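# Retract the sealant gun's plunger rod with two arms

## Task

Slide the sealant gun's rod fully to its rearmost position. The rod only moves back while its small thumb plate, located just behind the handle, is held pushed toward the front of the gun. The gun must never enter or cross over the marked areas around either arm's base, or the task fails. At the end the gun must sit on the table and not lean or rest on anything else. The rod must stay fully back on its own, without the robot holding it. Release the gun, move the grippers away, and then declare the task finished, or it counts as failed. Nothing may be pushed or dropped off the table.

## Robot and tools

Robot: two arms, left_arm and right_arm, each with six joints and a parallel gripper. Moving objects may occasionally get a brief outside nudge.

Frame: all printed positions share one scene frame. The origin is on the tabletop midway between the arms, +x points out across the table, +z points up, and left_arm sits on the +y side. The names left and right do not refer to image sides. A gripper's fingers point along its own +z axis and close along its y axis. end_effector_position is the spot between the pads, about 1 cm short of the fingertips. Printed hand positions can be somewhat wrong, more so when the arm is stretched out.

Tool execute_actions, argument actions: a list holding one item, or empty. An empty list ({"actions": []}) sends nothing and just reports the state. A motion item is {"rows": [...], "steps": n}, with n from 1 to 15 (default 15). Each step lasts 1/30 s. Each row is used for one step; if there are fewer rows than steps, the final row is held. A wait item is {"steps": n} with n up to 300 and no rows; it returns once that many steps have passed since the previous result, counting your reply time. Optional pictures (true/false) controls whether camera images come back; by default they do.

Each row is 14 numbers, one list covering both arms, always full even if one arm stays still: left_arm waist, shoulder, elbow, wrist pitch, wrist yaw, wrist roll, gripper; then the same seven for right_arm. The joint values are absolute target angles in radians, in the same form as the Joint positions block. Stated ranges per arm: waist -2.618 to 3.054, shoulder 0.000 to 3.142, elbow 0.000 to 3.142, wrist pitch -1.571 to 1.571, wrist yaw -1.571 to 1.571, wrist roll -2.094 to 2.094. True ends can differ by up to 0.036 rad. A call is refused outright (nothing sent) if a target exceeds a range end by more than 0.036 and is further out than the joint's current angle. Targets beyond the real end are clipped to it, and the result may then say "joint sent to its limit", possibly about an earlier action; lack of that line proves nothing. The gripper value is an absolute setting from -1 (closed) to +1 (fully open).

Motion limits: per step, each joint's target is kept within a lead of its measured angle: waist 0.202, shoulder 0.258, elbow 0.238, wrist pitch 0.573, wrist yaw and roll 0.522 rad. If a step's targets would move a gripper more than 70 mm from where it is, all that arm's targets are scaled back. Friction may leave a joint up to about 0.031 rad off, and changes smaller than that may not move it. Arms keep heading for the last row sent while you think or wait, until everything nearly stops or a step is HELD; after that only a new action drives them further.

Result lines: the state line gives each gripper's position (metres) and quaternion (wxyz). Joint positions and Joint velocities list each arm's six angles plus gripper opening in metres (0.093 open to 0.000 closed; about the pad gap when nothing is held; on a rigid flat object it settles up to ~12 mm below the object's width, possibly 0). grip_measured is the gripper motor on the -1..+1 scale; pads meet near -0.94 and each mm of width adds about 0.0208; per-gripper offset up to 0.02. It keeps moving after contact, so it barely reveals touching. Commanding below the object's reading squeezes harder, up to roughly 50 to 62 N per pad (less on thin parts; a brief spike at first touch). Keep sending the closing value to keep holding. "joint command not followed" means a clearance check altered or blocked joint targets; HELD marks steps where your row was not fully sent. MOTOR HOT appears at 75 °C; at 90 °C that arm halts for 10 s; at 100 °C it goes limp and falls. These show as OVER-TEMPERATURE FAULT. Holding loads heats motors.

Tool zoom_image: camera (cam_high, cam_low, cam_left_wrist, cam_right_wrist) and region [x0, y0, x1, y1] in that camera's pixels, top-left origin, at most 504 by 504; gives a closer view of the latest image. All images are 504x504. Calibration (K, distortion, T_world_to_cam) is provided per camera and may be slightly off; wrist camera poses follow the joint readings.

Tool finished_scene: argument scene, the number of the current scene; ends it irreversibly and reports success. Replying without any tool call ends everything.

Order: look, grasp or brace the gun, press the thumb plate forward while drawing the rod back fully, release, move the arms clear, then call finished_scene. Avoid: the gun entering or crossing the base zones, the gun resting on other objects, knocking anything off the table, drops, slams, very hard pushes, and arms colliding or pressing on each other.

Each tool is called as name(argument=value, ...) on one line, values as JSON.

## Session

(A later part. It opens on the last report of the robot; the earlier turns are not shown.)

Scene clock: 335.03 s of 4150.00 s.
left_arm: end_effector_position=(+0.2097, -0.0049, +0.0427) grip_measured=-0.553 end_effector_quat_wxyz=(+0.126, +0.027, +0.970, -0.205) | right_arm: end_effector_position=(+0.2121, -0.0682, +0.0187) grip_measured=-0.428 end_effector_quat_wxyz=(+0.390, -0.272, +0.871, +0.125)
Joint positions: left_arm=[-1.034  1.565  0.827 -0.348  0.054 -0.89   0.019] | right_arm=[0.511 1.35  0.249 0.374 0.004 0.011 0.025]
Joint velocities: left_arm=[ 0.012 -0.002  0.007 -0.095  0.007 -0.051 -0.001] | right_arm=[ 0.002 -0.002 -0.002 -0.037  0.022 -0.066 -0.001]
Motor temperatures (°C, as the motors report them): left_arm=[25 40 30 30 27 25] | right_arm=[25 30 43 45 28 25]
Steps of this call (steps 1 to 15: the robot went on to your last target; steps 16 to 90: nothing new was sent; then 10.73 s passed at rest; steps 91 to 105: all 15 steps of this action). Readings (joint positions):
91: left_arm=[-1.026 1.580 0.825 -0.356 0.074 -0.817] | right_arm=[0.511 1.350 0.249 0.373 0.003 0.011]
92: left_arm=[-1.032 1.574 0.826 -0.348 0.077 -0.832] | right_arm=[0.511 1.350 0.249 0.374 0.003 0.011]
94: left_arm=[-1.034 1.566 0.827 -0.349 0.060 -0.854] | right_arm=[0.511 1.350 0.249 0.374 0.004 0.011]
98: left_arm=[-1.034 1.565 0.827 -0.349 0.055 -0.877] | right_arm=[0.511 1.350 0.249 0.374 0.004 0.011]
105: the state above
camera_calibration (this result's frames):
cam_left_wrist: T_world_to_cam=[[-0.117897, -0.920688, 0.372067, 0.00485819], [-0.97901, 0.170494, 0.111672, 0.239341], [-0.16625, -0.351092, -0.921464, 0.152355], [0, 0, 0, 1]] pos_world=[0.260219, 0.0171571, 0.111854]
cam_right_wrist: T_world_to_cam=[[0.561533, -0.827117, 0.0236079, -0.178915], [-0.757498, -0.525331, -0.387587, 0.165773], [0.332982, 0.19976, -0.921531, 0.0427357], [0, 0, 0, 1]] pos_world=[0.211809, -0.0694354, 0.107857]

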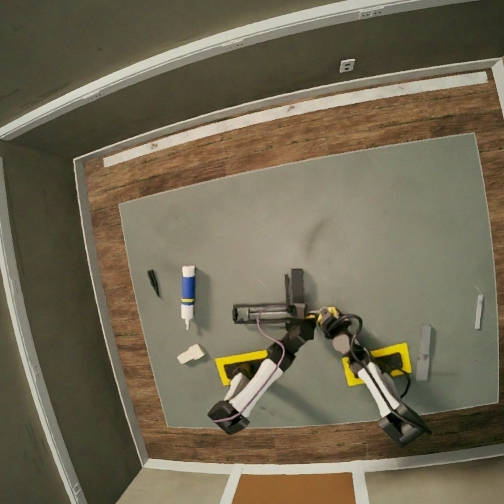

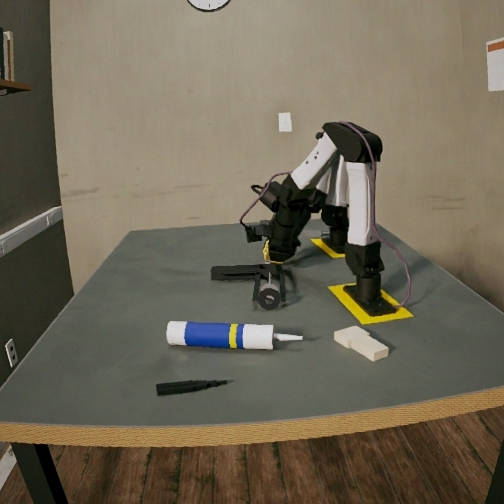

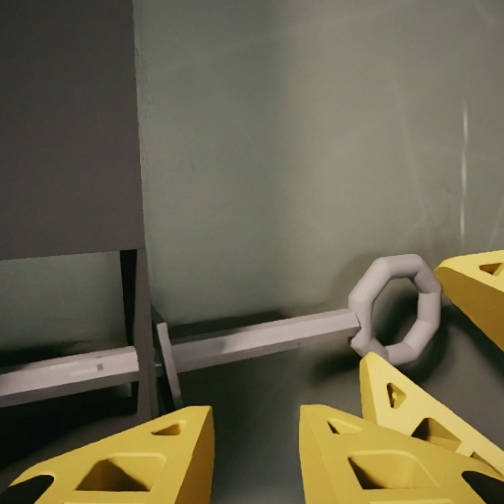

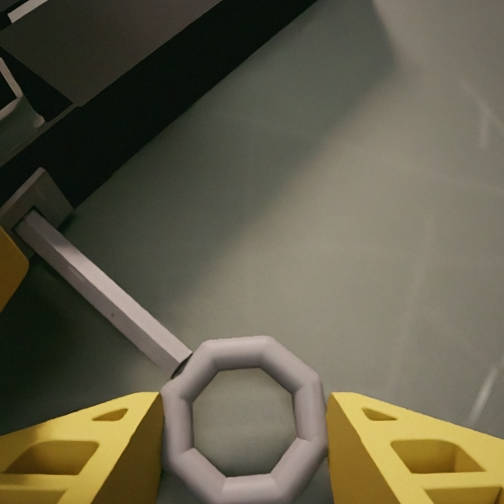

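execute_actions(actions=[{"rows":[[-0.97,1.55,0.82,-0.38,0,-0.86,-0.55,0.516,1.35,0.25,0.37,0,0,-0.55],[-0.97,1.55,0.82,-0.38,0,-0.86,-0.55,0.516,1.35,0.25,0.37,0,0,-0.55],[-0.97,1.55,0.82,-0.38,0,-0.86,-0.55,0.516,1.35,0.25,0.37,0,0,-0.55],[-0.97,1.55,0.82,-0.38,0,-0.86,-0.55,0.516,1.35,0.25,0.37,0,0,-0.55],[-0.97,1.55,0.82,-0.38,0,-0.86,-0.55,0.516,1.35,0.25,0.37,0,0,-0.55],[-0.97,1.55,0.82,-0.38,0,-0.86,-0.55,0.516,1.35,0.25,0.37,0,0,-0.55],[-0.97,1.60,0.80,-0.42,0,-0.86,-0.55,0.516,1.35,0.25,0.37,0,0,-0.55],[-0.97,1.64,0.79,-0.44,0,-0.86,-0.55,0.516,1.35,0.25,0.37,0,0,-0.55]],"steps":15}])

Scene clock: 342.53 s of 4150.00 s.
left_arm: end_effector_position=(+0.2236, +0.0038, +0.0436) grip_measured=-0.553 end_effector_quat_wxyz=(+0.135, +0.012, +0.970, -0.204) | right_arm: end_effector_position=(+0.2121, -0.0682, +0.0187) grip_measured=-0.428 end_effector_quat_wxyz=(+0.390, -0.272, +0.871, +0.125)
Joint positions: left_arm=[-0.988  1.564  0.827 -0.343  0.054 -0.873  0.019] | right_arm=[0.511 1.35  0.249 0.374 0.004 0.011 0.025]
Joint velocities: left_arm=[ 0.012 -0.002  0.007 -0.037 -0.022  0.037 -0.001] | right_arm=[-0.017  0.007  0.012  0.022  0.095 -0.022  0.001]
Motor temperatures (°C, as the motors report them): left_arm=[25 40 31 30 27 25] | right_arm=[25 30 43 45 28 25]
Steps of this call (steps 1 to 15: the robot went on to your last target; steps 16 to 90: nothing new was sent; then 4.00 s passed at rest; steps 91 to 105: all 15 steps of this action). Readings (joint positions):
91: left_arm=[-1.029 1.564 0.827 -0.348 0.055 -0.890] | right_arm=[0.511 1.350 0.249 0.374 0.004 0.011]
92: left_arm=[-1.020 1.562 0.827 -0.348 0.059 -0.887] | right_arm=[0.511 1.350 0.249 0.374 0.004 0.011]
94: left_arm=[-1.001 1.555 0.827 -0.348 0.056 -0.882] | right_arm=[0.511 1.350 0.249 0.374 0.004 0.011]
98: left_arm=[-0.988 1.561 0.827 -0.348 0.052 -0.877] | right_arm=[0.511 1.350 0.249 0.374 0.004 0.011]
105: the state above
camera_calibration (this result's frames):
cam_left_wrist: T_world_to_cam=[[-0.092611, -0.923619, 0.371955, 0.00853558], [-0.985048, 0.139489, 0.10111, 0.253301], [-0.145271, -0.35703, -0.922728, 0.153942], [0, 0, 0, 1]] pos_world=[0.272667, 0.0275129, 0.113261]
cam_right_wrist: T_world_to_cam=[[0.561533, -0.827117, 0.0236079, -0.178915], [-0.757498, -0.525331, -0.387587, 0.165773], [0.332982, 0.19976, -0.921531, 0.0427357], [0, 0, 0, 1]] pos_world=[0.211809, -0.0694354, 0.107857]

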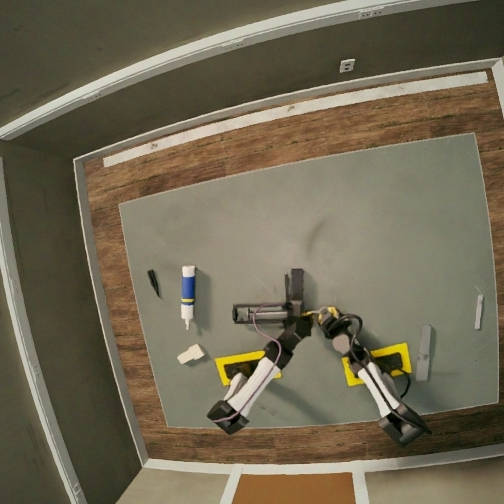

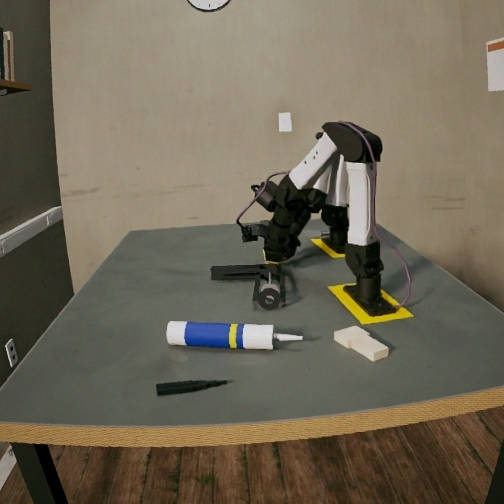

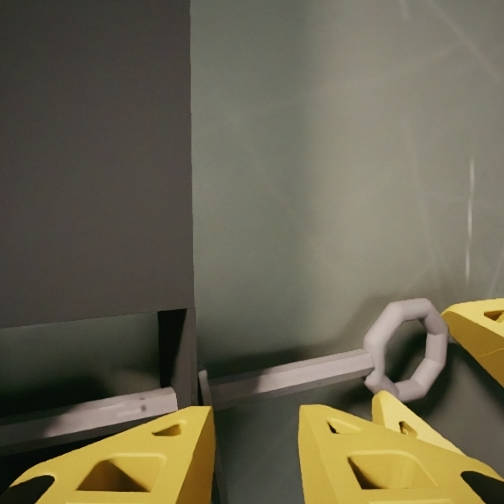

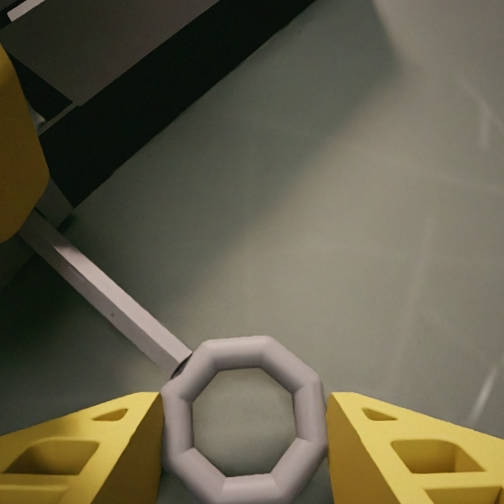

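execute_actions(actions=[{"rows":[[-1.05,1.55,0.95,-0.5,0,-0.93,-0.6,0.516,1.35,0.25,0.37,0,0,-0.55],[-1.08,1.6,1.05,-0.6,0,-0.95,-0.6,0.516,1.35,0.25,0.37,0,0,-0.55],[-1.08,1.65,1.15,-0.7,0,-0.95,-0.6,0.516,1.35,0.25,0.37,0,0,-0.55],[-1.08,1.7,1.22,-0.8,0,-0.95,-0.6,0.516,1.35,0.25,0.37,0,0,-0.55],[-1.08,1.75,1.29,-0.9,0,-0.95,-0.6,0.516,1.35,0.25,0.37,0,0,-0.55],[-1.08,1.8,1.35,-1.0,0,-0.95,-0.6,0.516,1.35,0.25,0.37,0,0,-0.55],[-1.08,1.87,1.38,-1.09,0,-0.95,-0.6,0.516,1.35,0.25,0.37,0,0,-0.55]],"steps":15}])

execute_actions(actions=[{"steps":10}])

Scene clock: 368.70 s of 4150.00 s.
left_arm: end_effector_position=(+0.2069, -0.0058, +0.0633) grip_measured=-0.599 end_effector_quat_wxyz=(+0.017, +0.014, +0.999, -0.024) | right_arm: end_effector_position=(+0.2149, -0.0734, +0.0185) grip_measured=-0.428 end_effector_quat_wxyz=(+0.391, -0.260, +0.875, +0.117)
Joint positions: left_arm=[-1.068  1.852  1.365 -1.024 -0.001 -0.938  0.016] | right_arm=[0.504 1.347 0.249 0.368 0.025 0.023 0.025]
Joint velocities: left_arm=[ 0.007 -0.002 -0.007 -0.315  0.022 -0.051 -0.   ] | right_arm=[-0.007 -0.002  0.012  0.037 -0.037 -0.007 -0.   ]
Motor temperatures (°C, as the motors report them): left_arm=[25 38 30 30 27 25] | right_arm=[25 30 43 45 28 25]
Steps of this call (steps 1 to 15: the robot went on to your last target; steps 16 to 90: nothing new was sent; then 22.67 s passed at rest; steps 91 to 105: all 15 steps of this action). Readings (joint positions):
91: left_arm=[-0.995 1.561 0.848 -0.366 0.047 -0.881] | right_arm=[0.511 1.350 0.249 0.374 0.004 0.011]
92: left_arm=[-1.011 1.570 0.893 -0.423 0.034 -0.893] | right_arm=[0.511 1.350 0.249 0.374 0.004 0.011]
94: left_arm=[-1.052 1.622 1.041 -0.549 0.024 -0.910] | right_arm=[0.511 1.350 0.249 0.374 0.004 0.011]
98: left_arm=[-1.067 1.789 1.313 -0.868 -0.006 -0.920] | right_arm=[0.502 1.347 0.249 0.371 0.024 0.030]
105: the state above
camera_calibration (this result's frames):
cam_left_wrist: T_world_to_cam=[[-0.046528, -0.998471, 0.0298317, 0.00244743], [-0.93005, 0.0541975, 0.363413, 0.207775], [-0.364475, -0.0108361, -0.93115, 0.214123], [0, 0, 0, 1]] pos_world=[0.271397, -0.00649695, 0.123799]
cam_right_wrist: T_world_to_cam=[[0.535559, -0.843996, 0.0291089, -0.180507], [-0.773185, -0.503906, -0.38505, 0.169952], [0.339649, 0.183711, -0.922437, 0.040086], [0, 0, 0, 1]] pos_world=[0.214461, -0.0740718, 0.107671]

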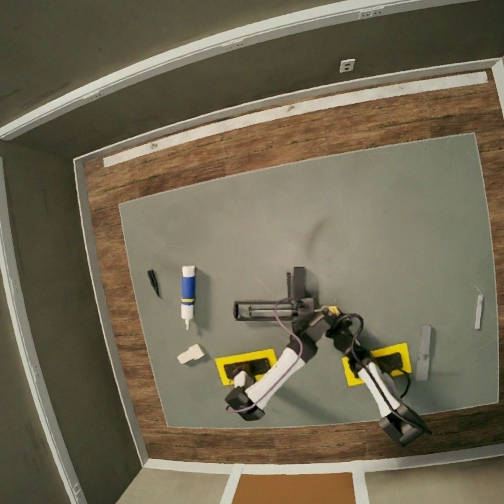

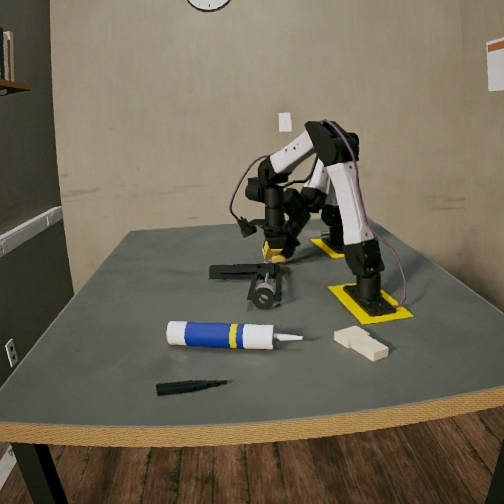

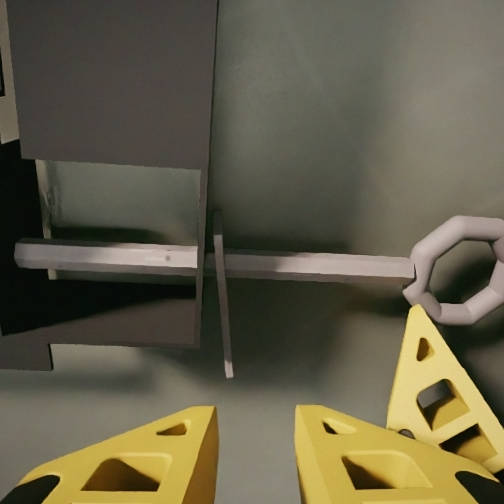

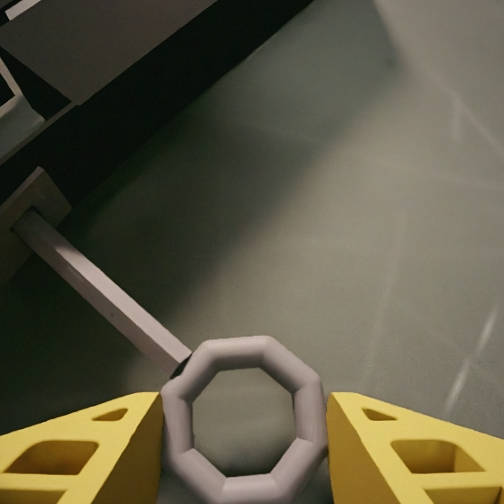

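Scene clock: 369.03 s of 4150.00 s.
left_arm: end_effector_position=(+0.1998, +0.0044, +0.0604) grip_measured=-0.599 end_effector_quat_wxyz=(+0.001, +0.012, +1.000, -0.001) | right_arm: end_effector_position=(+0.2149, -0.0734, +0.0185) grip_measured=-0.428 end_effector_quat_wxyz=(+0.391, -0.260, +0.875, +0.116)
Joint positions: left_arm=[-1.068  1.86   1.365 -1.074 -0.001 -0.941  0.016] | right_arm=[0.504 1.347 0.249 0.368 0.025 0.023 0.025]
Joint velocities: left_arm=[ 0.002  0.007 -0.012  0.037 -0.007  0.139  0.   ] | right_arm=[-0.007  0.012  0.012  0.022 -0.037  0.051  0.001]
Motor temperatures (°C, as the motors report them): left_arm=[25 38 30 30 27 25] | right_arm=[25 30 43 45 28 25]
Steps of this call (steps 1 to 10: the robot went on to your last target). Readings (joint positions):
1: left_arm=[-1.068 1.852 1.365 -1.033 -0.001 -0.939] | right_arm=[0.504 1.347 0.249 0.368 0.025 0.023]
2: left_arm=[-1.068 1.854 1.365 -1.044 -0.001 -0.939] | right_arm=[0.504 1.347 0.249 0.368 0.025 0.023]
4: left_arm=[-1.068 1.857 1.365 -1.058 -0.001 -0.940] | right_arm=[0.504 1.347 0.249 0.368 0.025 0.023]
8: left_arm=[-1.068 1.860 1.365 -1.070 -0.001 -0.940] | right_arm=[0.504 1.347 0.249 0.368 0.025 0.023]
10: the state above
camera_calibration (this result's frames):
cam_left_wrist: T_world_to_cam=[[-0.0436298, -0.998925, -0.0156473, 0.014562], [-0.917778, 0.0338881, 0.395645, 0.197378], [-0.39469, 0.0316227, -0.91827, 0.214077], [0, 0, 0, 1]] pos_world=[0.266278, 0.00108788, 0.118716]
cam_right_wrist: T_world_to_cam=[[0.53576, -0.843859, 0.0293753, -0.180545], [-0.772877, -0.50411, -0.385402, 0.169961], [0.340033, 0.18378, -0.922281, 0.0400454], [0, 0, 0, 1]] pos_world=[0.21447, -0.0740348, 0.10774]

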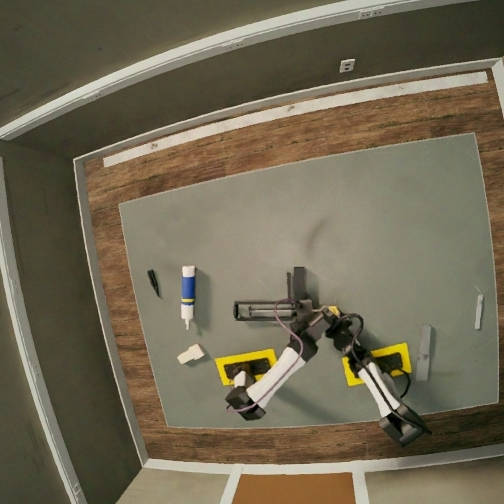

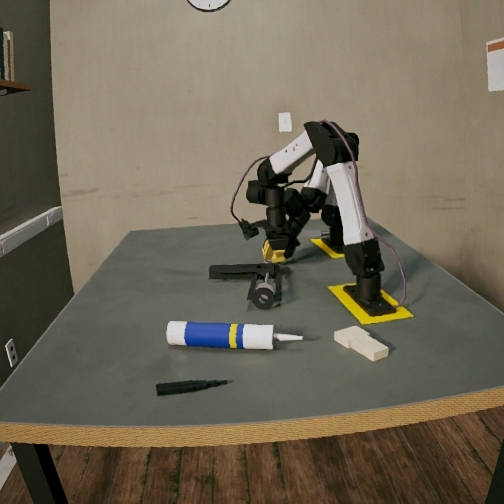

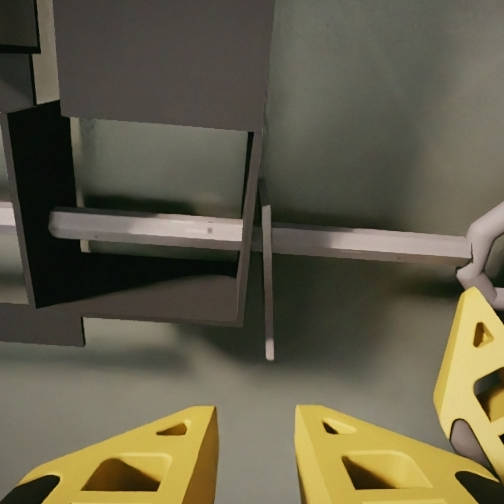

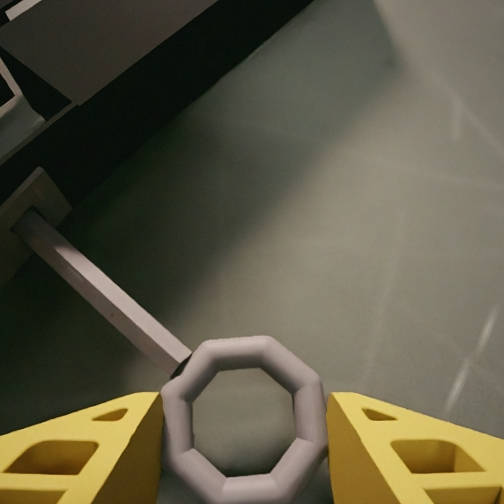

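execute_actions(actions=[{"rows":[[-1.09,1.885,1.34,-1.05,0,-0.95,-0.55,0.516,1.35,0.25,0.37,0,0,-0.55],[-1.09,1.90,1.30,-1.0,0,-0.95,-0.55,0.516,1.35,0.25,0.37,0,0,-0.55],[-1.09,1.92,1.27,-0.95,0,-0.95,-0.55,0.516,1.35,0.25,0.37,0,0,-0.55],[-1.09,1.93,1.245,-0.91,0,-0.95,-0.55,0.516,1.35,0.25,0.37,0,0,-0.55]],"steps":15}])

Scene clock: 379.03 s of 4150.00 s.
left_arm: end_effector_position=(+0.1917, +0.0073, +0.0109) grip_measured=-0.552 end_effector_quat_wxyz=(-0.013, +0.019, +1.000, +0.016) | right_arm: end_effector_position=(+0.2147, -0.0729, +0.0186) grip_measured=-0.428 end_effector_quat_wxyz=(+0.391, -0.261, +0.875, +0.118)
Joint positions: left_arm=[-1.082  1.936  1.258 -0.934  0.002 -0.941  0.019] | right_arm=[0.504 1.347 0.249 0.368 0.022 0.023 0.025]
Joint velocities: left_arm=[-0.002 -0.002 -0.017  0.051 -0.066 -0.051 -0.001] | right_arm=[-0.027 -0.012  0.002 -0.007 -0.022  0.081 -0.   ]
Motor temperatures (°C, as the motors report them): left_arm=[25 39 31 29 27 25] | right_arm=[25 30 43 46 28 25]
Steps of this call (steps 1 to 30: the robot went on to your last target; steps 31 to 90: nothing new was sent; then 6.50 s passed at rest; steps 91 to 105: all 15 steps of this action). Readings (joint positions):
91: left_arm=[-1.069 1.861 1.365 -1.077 -0.001 -0.941] | right_arm=[0.504 1.347 0.249 0.368 0.025 0.023]
92: left_arm=[-1.071 1.863 1.358 -1.065 -0.001 -0.941] | right_arm=[0.504 1.347 0.249 0.368 0.025 0.023]
94: left_arm=[-1.077 1.876 1.322 -1.017 -0.001 -0.941] | right_arm=[0.504 1.347 0.249 0.368 0.025 0.023]
98: left_arm=[-1.081 1.930 1.262 -0.959 0.002 -0.941] | right_arm=[0.504 1.347 0.249 0.368 0.023 0.023]
105: the state above
camera_calibration (this result's frames):
cam_left_wrist: T_world_to_cam=[[-0.0577508, -0.997159, -0.048353, 0.0194185], [-0.906521, 0.0320898, 0.42094, 0.206994], [-0.418192, 0.0681426, -0.905799, 0.169366], [0, 0, 0, 1]] pos_world=[0.259593, 0.00117993, 0.0672184]
cam_right_wrist: T_world_to_cam=[[0.537703, -0.842691, 0.0273263, -0.180324], [-0.772059, -0.505141, -0.385691, 0.169788], [0.338822, 0.18629, -0.922223, 0.0405394], [0, 0, 0, 1]] pos_world=[0.214311, -0.0737427, 0.1078]

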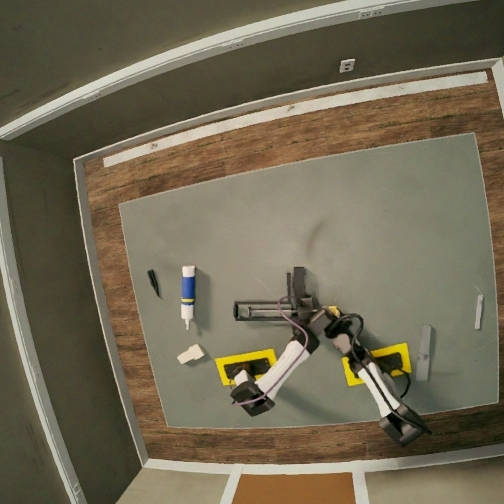

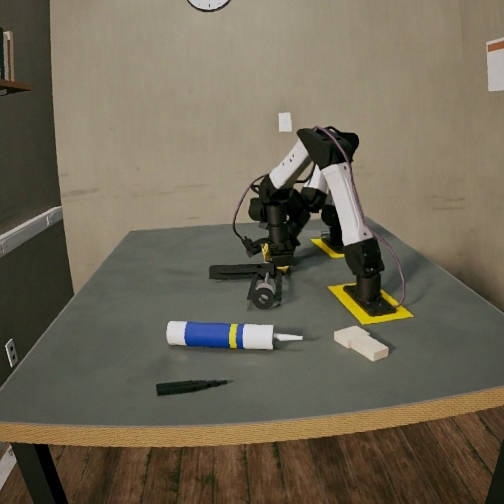

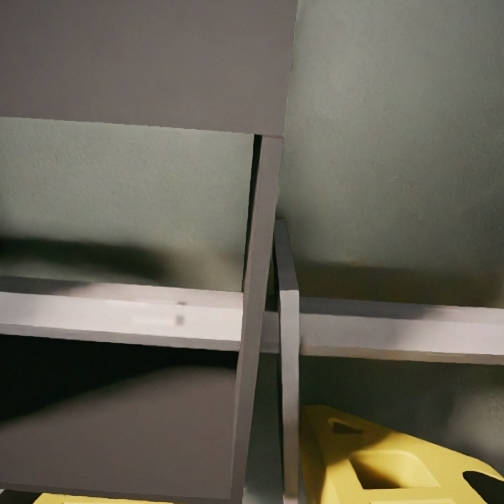

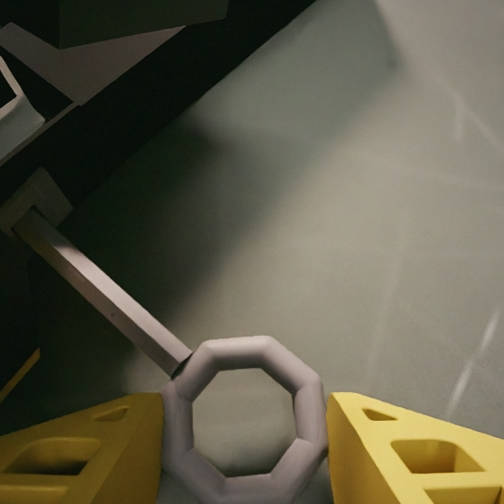

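execute_actions(actions=[{"rows":[[-1.07,1.93,1.24,-0.93,0,-0.93,-0.55,0.516,1.35,0.25,0.37,0,0,-0.55],[-1.06,1.92,1.225,-0.925,0,-0.92,-0.55,0.516,1.35,0.25,0.37,0,0,-0.55],[-1.05,1.91,1.21,-0.92,0,-0.91,-0.55,0.516,1.35,0.25,0.37,0,0,-0.55],[-1.04,1.90,1.195,-0.92,0,-0.90,-0.55,0.516,1.35,0.25,0.37,0,0,-0.55],[-1.03,1.89,1.18,-0.915,0,-0.89,-0.55,0.516,1.35,0.25,0.37,0,0,-0.55],[-1.02,1.88,1.165,-0.91,0,-0.88,-0.55,0.516,1.35,0.25,0.37,0,0,-0.55],[-1.01,1.87,1.15,-0.91,0,-0.87,-0.55,0.516,1.35,0.25,0.37,0,0,-0.55],[-1.0,1.86,1.14,-0.905,0,-0.86,-0.55,0.516,1.35,0.25,0.37,0,0,-0.55],[-0.99,1.85,1.13,-0.905,0,-0.85,-0.55,0.516,1.35,0.25,0.37,0,0,-0.55],[-0.98,1.84,1.12,-0.90,0,-0.85,-0.55,0.516,1.35,0.25,0.37,0,0,-0.55]],"steps":15}])

Scene clock: 400.03 s of 4150.00 s.
left_arm: end_effector_position=(+0.1954, +0.0236, +0.0141) grip_measured=-0.552 end_effector_quat_wxyz=(-0.023, +0.019, +0.999, -0.024) | right_arm: end_effector_position=(+0.2159, -0.0675, +0.0233) grip_measured=-0.428 end_effector_quat_wxyz=(+0.400, -0.263, +0.869, +0.128)
Joint positions: left_arm=[-1.01   1.85   1.154 -0.866  0.067 -0.87   0.019] | right_arm=[0.51  1.347 0.249 0.394 0.011 0.024 0.025]
Joint velocities: left_arm=[ 0.002 -0.022 -0.007  0.11  -0.051  0.007  0.   ] | right_arm=[-0.022 -0.002 -0.007  0.051  0.007  0.051  0.001]
Motor temperatures (°C, as the motors report them): left_arm=[25 43 31 29 27 25] | right_arm=[25 30 43 46 28 25]
Steps of this call (steps 1 to 15: the robot went on to your last target; steps 16 to 90: nothing new was sent; then 17.50 s passed at rest; steps 91 to 105: all 15 steps of this action). Readings (joint positions):
91: left_arm=[-1.082 1.936 1.258 -0.925 0.002 -0.941] | right_arm=[0.504 1.347 0.249 0.368 0.022 0.023]
92: left_arm=[-1.080 1.936 1.257 -0.925 0.002 -0.939] | right_arm=[0.504 1.347 0.249 0.368 0.022 0.023]
94: left_arm=[-1.073 1.928 1.244 -0.918 0.005 -0.930] | right_arm=[0.504 1.347 0.249 0.368 0.022 0.023]
98: left_arm=[-1.045 1.889 1.195 -0.886 0.039 -0.901] | right_arm=[0.508 1.347 0.249 0.377 0.014 0.024]
105: the state above
camera_calibration (this result's frames):
cam_left_wrist: T_world_to_cam=[[-0.0564901, -0.997827, 0.0339151, 0.0346592], [-0.896867, 0.0656413, 0.437403, 0.205526], [-0.438678, -0.00570836, -0.898626, 0.17835], [0, 0, 0, 1]] pos_world=[0.264526, 0.0221109, 0.0691972]
cam_right_wrist: T_world_to_cam=[[0.548377, -0.836035, 0.0181203, -0.178218], [-0.758975, -0.506694, -0.408923, 0.172859], [0.351056, 0.210491, -0.912389, 0.0421732], [0, 0, 0, 1]] pos_world=[0.214121, -0.0702865, 0.112394]

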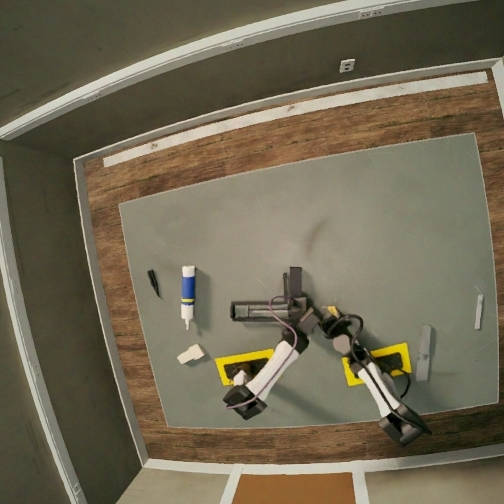

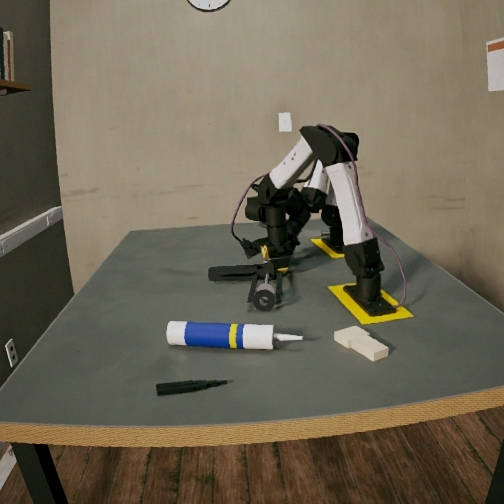

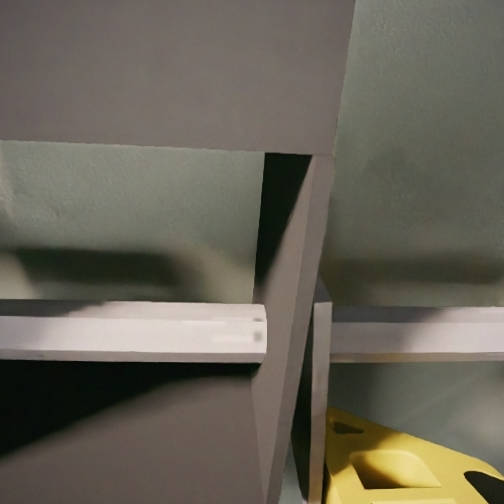

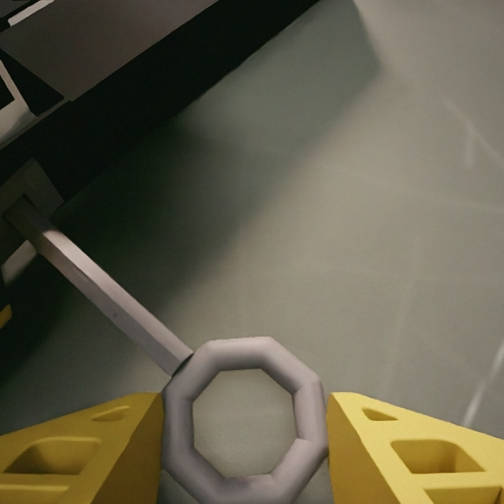

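execute_actions(actions=[{"rows":[[-0.97,1.83,1.11,-0.90,0,-0.84,-0.55,0.516,1.35,0.25,0.37,0,0,-0.55],[-0.96,1.82,1.095,-0.90,0,-0.83,-0.55,0.516,1.35,0.25,0.37,0,0,-0.55],[-0.95,1.81,1.08,-0.90,0,-0.82,-0.55,0.516,1.35,0.25,0.37,0,0,-0.55],[-0.94,1.80,1.07,-0.90,0,-0.81,-0.55,0.516,1.35,0.25,0.37,0,0,-0.55],[-0.93,1.79,1.055,-0.89,0,-0.80,-0.55,0.516,1.35,0.25,0.37,0,0,-0.55],[-0.92,1.78,1.04,-0.89,0,-0.79,-0.55,0.516,1.35,0.25,0.37,0,0,-0.55],[-0.91,1.77,1.03,-0.89,0,-0.78,-0.55,0.516,1.35,0.25,0.37,0,0,-0.55],[-0.90,1.76,1.015,-0.885,0,-0.77,-0.55,0.516,1.35,0.25,0.37,0,0,-0.55],[-0.885,1.75,1.0,-0.885,0,-0.76,-0.55,0.516,1.35,0.25,0.37,0,0,-0.55],[-0.87,1.74,0.99,-0.88,0,-0.74,-0.55,0.516,1.35,0.25,0.37,0,0,-0.55],[-0.855,1.73,0.98,-0.88,0,-0.73,-0.55,0.516,1.35,0.25,0.37,0,0,-0.55],[-0.84,1.72,0.97,-0.88,0,-0.71,-0.55,0.516,1.35,0.25,0.37,0,0,-0.55],[-0.825,1.71,0.96,-0.875,0,-0.70,-0.55,0.516,1.35,0.25,0.37,0,0,-0.55],[-0.81,1.70,0.95,-0.875,0,-0.68,-0.55,0.516,1.35,0.25,0.37,0,0,-0.55],[-0.795,1.69,0.94,-0.875,0,-0.67,-0.55,0.516,1.35,0.25,0.37,0,0,-0.55]],"steps":15}])

execute_actions(actions=[{"rows":[[-0.78,1.68,0.93,-0.87,0,-0.65,-0.55,0.516,1.35,0.25,0.37,0,0,-0.55],[-0.76,1.67,0.92,-0.87,0,-0.63,-0.55,0.516,1.35,0.25,0.37,0,0,-0.55],[-0.74,1.66,0.905,-0.87,0,-0.61,-0.55,0.516,1.35,0.25,0.37,0,0,-0.55],[-0.72,1.65,0.895,-0.87,0,-0.59,-0.55,0.516,1.35,0.25,0.37,0,0,-0.55],[-0.70,1.64,0.885,-0.87,0,-0.57,-0.55,0.516,1.35,0.25,0.37,0,0,-0.55],[-0.68,1.63,0.875,-0.87,0,-0.55,-0.55,0.516,1.35,0.25,0.37,0,0,-0.55],[-0.66,1.62,0.865,-0.87,0,-0.53,-0.55,0.516,1.35,0.25,0.37,0,0,-0.55],[-0.64,1.61,0.855,-0.87,0,-0.51,-0.55,0.516,1.35,0.25,0.37,0,0,-0.55],[-0.62,1.60,0.845,-0.87,0,-0.49,-0.55,0.516,1.35,0.25,0.37,0,0,-0.55],[-0.60,1.59,0.835,-0.87,0,-0.47,-0.55,0.516,1.35,0.25,0.37,0,0,-0.55]],"steps":15}])

Scene clock: 416.23 s of 4150.00 s.
left_arm: end_effector_position=(+0.2021, +0.0826, +0.0144) grip_measured=-0.552 end_effector_quat_wxyz=(-0.029, +0.010, +0.999, -0.029) | right_arm: end_effector_position=(+0.2154, -0.0676, +0.0228) grip_measured=-0.428 end_effector_quat_wxyz=(+0.399, -0.264, +0.869, +0.128)
Joint positions: left_arm=[-0.852  1.718  0.989 -0.846  0.082 -0.73   0.019] | right_arm=[0.51  1.347 0.249 0.391 0.01  0.024 0.025]
Joint velocities: left_arm=[ 0.418 -0.261 -0.295  0.007 -0.022  0.374  0.001] | right_arm=[ 0.007  0.002 -0.002  0.022 -0.007 -0.037 -0.   ]
Motor temperatures (°C, as the motors report them): left_arm=[25 44 30 29 27 25] | right_arm=[25 30 43 45 28 25]
Steps of this call (steps 1 to 15: the robot went on to your last target; steps 16 to 90: nothing new was sent; then 12.70 s passed at rest; steps 91 to 105: all 15 steps of this action). Readings (joint positions):
91: left_arm=[-1.009 1.849 1.152 -0.866 0.067 -0.865] | right_arm=[0.510 1.347 0.249 0.394 0.011 0.024]
92: left_arm=[-1.007 1.845 1.147 -0.862 0.069 -0.861] | right_arm=[0.510 1.347 0.249 0.394 0.011 0.024]
94: left_arm=[-0.994 1.829 1.127 -0.853 0.072 -0.849] | right_arm=[0.510 1.347 0.249 0.394 0.011 0.024]
98: left_arm=[-0.949 1.788 1.073 -0.848 0.074 -0.816] | right_arm=[0.510 1.347 0.249 0.393 0.011 0.024]
105: the state above
camera_calibration (this result's frames):
cam_left_wrist: T_world_to_cam=[[-0.0377451, -0.998362, 0.0429933, 0.0899957], [-0.892203, 0.0530461, 0.448508, 0.207516], [-0.450054, -0.0214298, -0.892744, 0.185423], [0, 0, 0, 1]] pos_world=[0.271993, 0.082814, 0.0685934]
cam_right_wrist: T_world_to_cam=[[0.549396, -0.835384, 0.0172309, -0.178123], [-0.759506, -0.507879, -0.40646, 0.172248], [0.348301, 0.210221, -0.913506, 0.0425011], [0, 0, 0, 1]] pos_world=[0.21388, -0.0702549, 0.111906]

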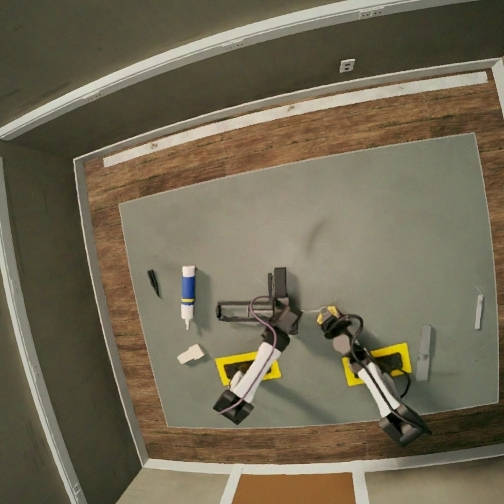

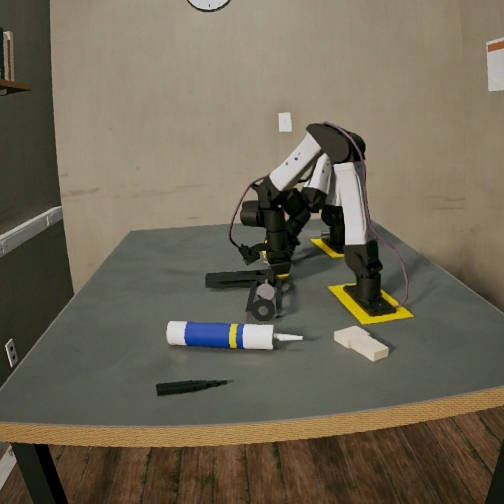

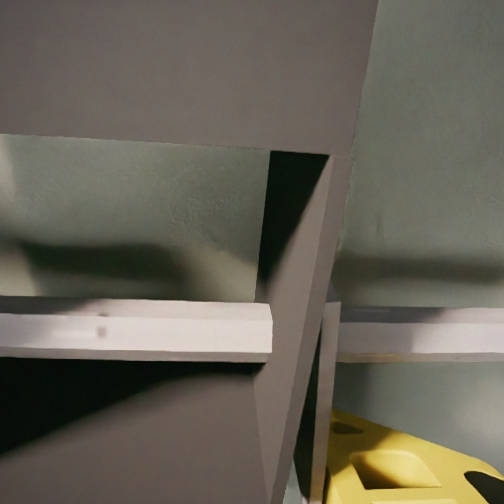

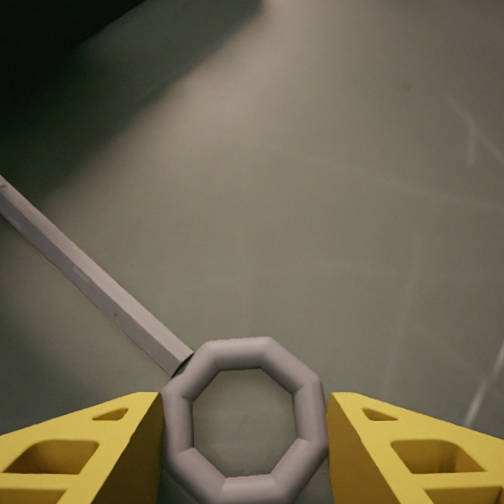

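Scene clock: 416.73 s of 4150.00 s.
left_arm: end_effector_position=(+0.2109, +0.1470, +0.0149) grip_measured=-0.552 end_effector_quat_wxyz=(-0.031, +0.011, +0.999, -0.037) | right_arm: end_effector_position=(+0.2154, -0.0670, +0.0231) grip_measured=-0.428 end_effector_quat_wxyz=(+0.399, -0.264, +0.869, +0.129)
Joint positions: left_arm=[-0.627  1.602  0.863 -0.848  0.095 -0.501  0.019] | right_arm=[0.511 1.347 0.249 0.393 0.01  0.026 0.025]
Joint velocities: left_arm=[-0.027 -0.012  0.007 -0.022  0.051  0.066 -0.   ] | right_arm=[ 0.022  0.012 -0.002 -0.037 -0.022 -0.081  0.   ]
Motor temperatures (°C, as the motors report them): left_arm=[25 44 30 29 27 25] | right_arm=[25 30 43 45 28 25]
Steps of this call (steps 1 to 15: all 15 steps of this action). Readings (joint positions):
1: left_arm=[-0.837 1.708 0.978 -0.846 0.083 -0.715] | right_arm=[0.510 1.347 0.249 0.391 0.010 0.024]
2: left_arm=[-0.821 1.699 0.967 -0.846 0.085 -0.699] | right_arm=[0.510 1.347 0.249 0.391 0.010 0.024]
4: left_arm=[-0.785 1.679 0.944 -0.846 0.088 -0.665] | right_arm=[0.510 1.347 0.249 0.391 0.010 0.024]
8: left_arm=[-0.705 1.638 0.900 -0.846 0.092 -0.591] | right_arm=[0.510 1.347 0.249 0.391 0.011 0.025]
15: the state above
camera_calibration (this result's frames):
cam_left_wrist: T_world_to_cam=[[-0.0396141, -0.997467, 0.0590785, 0.154632], [-0.890802, 0.0620388, 0.450136, 0.210056], [-0.452661, -0.0347955, -0.891004, 0.19375], [0, 0, 0, 1]] pos_world=[0.280947, 0.14795, 0.0689424]
cam_right_wrist: T_world_to_cam=[[0.54996, -0.835037, 0.0160429, -0.177769], [-0.758782, -0.50758, -0.408181, 0.172559], [0.34899, 0.21231, -0.91276, 0.0426871], [0, 0, 0, 1]] pos_world=[0.213803, -0.0699189, 0.11225]

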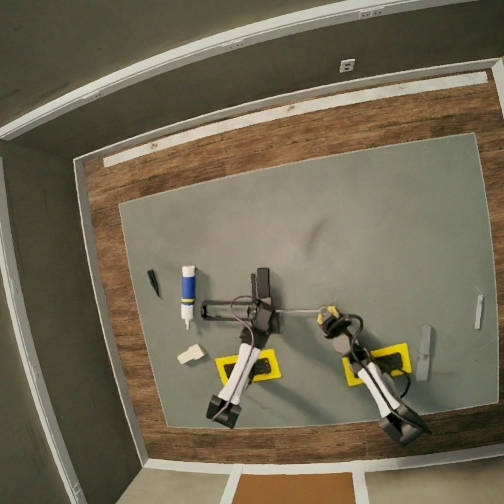

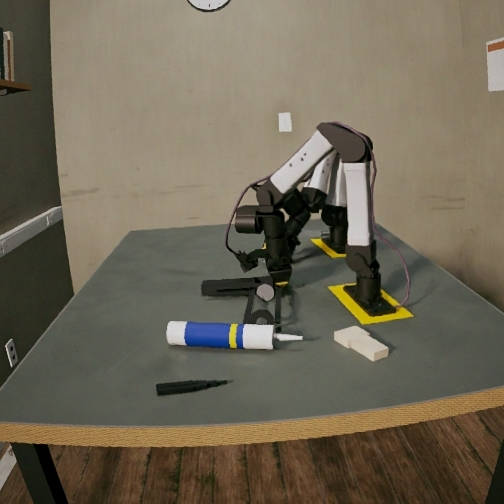

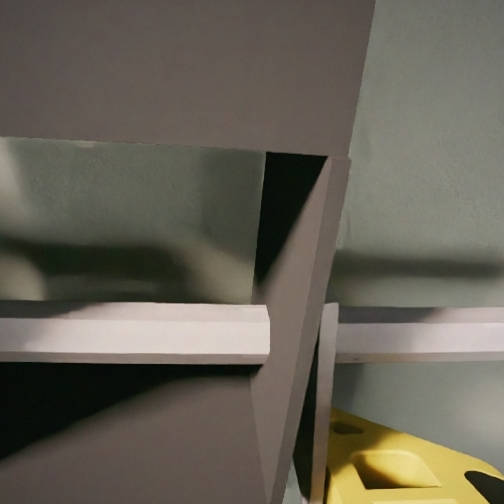

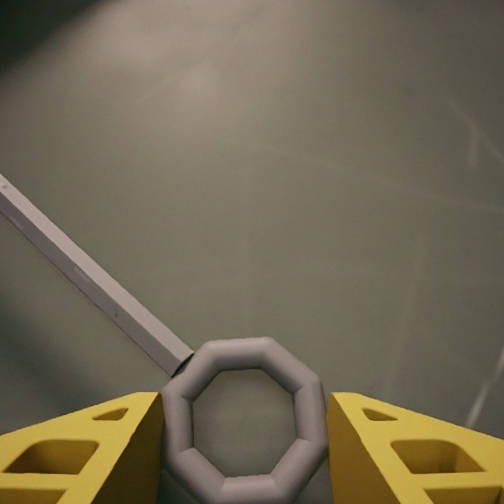

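execute_actions(actions=[{"rows":[[-0.60,1.59,0.835,-0.87,0,-0.47,-0.55,0.516,1.35,0.25,0.37,0,0,-0.55],[-0.58,1.58,0.825,-0.87,0,-0.45,-0.55,0.516,1.35,0.25,0.37,0,0,-0.55],[-0.56,1.575,0.82,-0.87,0,-0.43,-0.55,0.516,1.35,0.25,0.37,0,0,-0.55],[-0.54,1.57,0.81,-0.87,0,-0.41,-0.55,0.516,1.35,0.25,0.37,0,0,-0.55],[-0.52,1.56,0.80,-0.87,0,-0.39,-0.55,0.516,1.35,0.25,0.37,0,0,-0.55],[-0.50,1.555,0.795,-0.87,0,-0.37,-0.55,0.516,1.35,0.25,0.37,0,0,-0.55],[-0.48,1.55,0.79,-0.87,0,-0.35,-0.55,0.516,1.35,0.25,0.37,0,0,-0.55],[-0.46,1.54,0.785,-0.87,0,-0.33,-0.55,0.516,1.35,0.25,0.37,0,0,-0.55],[-0.44,1.535,0.78,-0.87,0,-0.31,-0.55,0.516,1.35,0.25,0.37,0,0,-0.55],[-0.42,1.53,0.775,-0.87,0,-0.29,-0.55,0.516,1.35,0.25,0.37,0,0,-0.55],[-0.40,1.525,0.77,-0.87,0,-0.27,-0.55,0.516,1.35,0.25,0.37,0,0,-0.55],[-0.38,1.52,0.765,-0.87,0,-0.25,-0.55,0.516,1.35,0.25,0.37,0,0,-0.55],[-0.36,1.515,0.76,-0.87,0,-0.23,-0.55,0.516,1.35,0.25,0.37,0,0,-0.55]],"steps":15}])

Scene clock: 436.70 s of 4150.00 s.
left_arm: end_effector_position=(+0.2152, +0.1942, +0.0164) grip_measured=-0.551 end_effector_quat_wxyz=(-0.028, +0.013, +0.998, -0.062) | right_arm: end_effector_position=(+0.2147, -0.0617, +0.0261) grip_measured=-0.428 end_effector_quat_wxyz=(+0.403, -0.268, +0.864, +0.140)
Joint positions: left_arm=[-0.407  1.528  0.792 -0.853  0.135 -0.278  0.019] | right_arm=[ 0.518  1.347  0.249  0.409 -0.007  0.027  0.025]
Joint velocities: left_arm=[ 0.193 -0.066 -0.037  0.007  0.154  0.447  0.001] | right_arm=[ 0.007  0.002  0.012  0.007 -0.095 -0.037 -0.001]
Motor temperatures (°C, as the motors report them): left_arm=[25 43 30 29 27 25] | right_arm=[25 30 44 45 28 25]
Steps of this call (steps 1 to 15: the robot went on to your last target; steps 16 to 90: nothing new was sent; then 16.47 s passed at rest; steps 91 to 105: all 15 steps of this action). Readings (joint positions):
91: left_arm=[-0.627 1.602 0.863 -0.849 0.094 -0.494] | right_arm=[0.511 1.347 0.249 0.393 0.010 0.026]
92: left_arm=[-0.625 1.601 0.861 -0.849 0.095 -0.491] | right_arm=[0.511 1.347 0.249 0.393 0.010 0.026]
94: left_arm=[-0.604 1.593 0.852 -0.848 0.096 -0.470] | right_arm=[0.511 1.347 0.249 0.393 0.010 0.026]
98: left_arm=[-0.523 1.564 0.823 -0.850 0.097 -0.407] | right_arm=[0.511 1.347 0.249 0.392 0.010 0.026]
105: the state above
camera_calibration (this result's frames):
cam_left_wrist: T_world_to_cam=[[-0.042044, -0.993111, 0.109377, 0.200634], [-0.892821, 0.0864817, 0.442031, 0.206156], [-0.448444, -0.0790698, -0.890306, 0.206309], [0, 0, 0, 1]] pos_world=[0.285014, 0.197735, 0.0706057]
cam_right_wrist: T_world_to_cam=[[0.564912, -0.825142, 0.00385145, -0.175214], [-0.746976, -0.513369, -0.422467, 0.173389], [0.350573, 0.23578, -0.90637, 0.0454766], [0, 0, 0, 1]] pos_world=[0.212554, -0.0662862, 0.115144]

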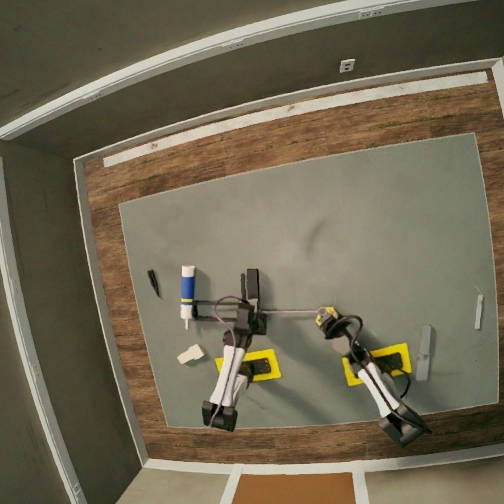

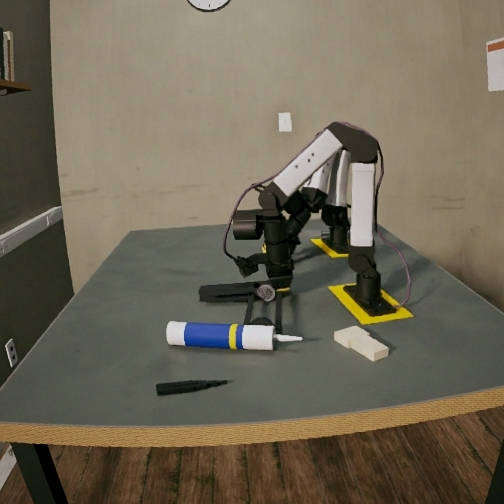

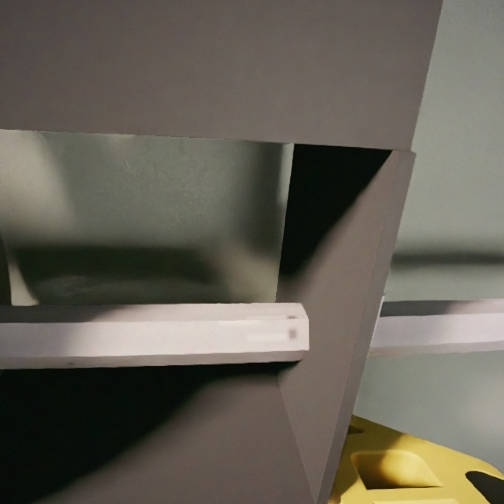

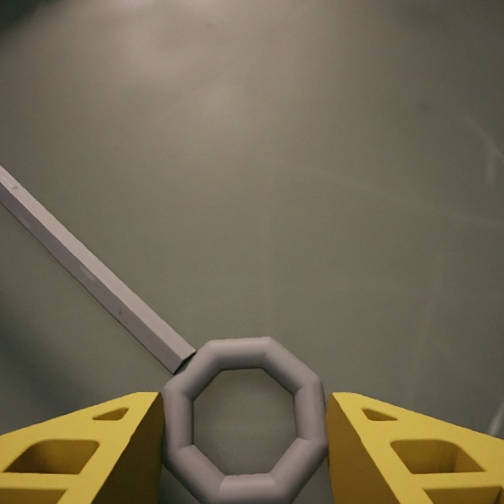

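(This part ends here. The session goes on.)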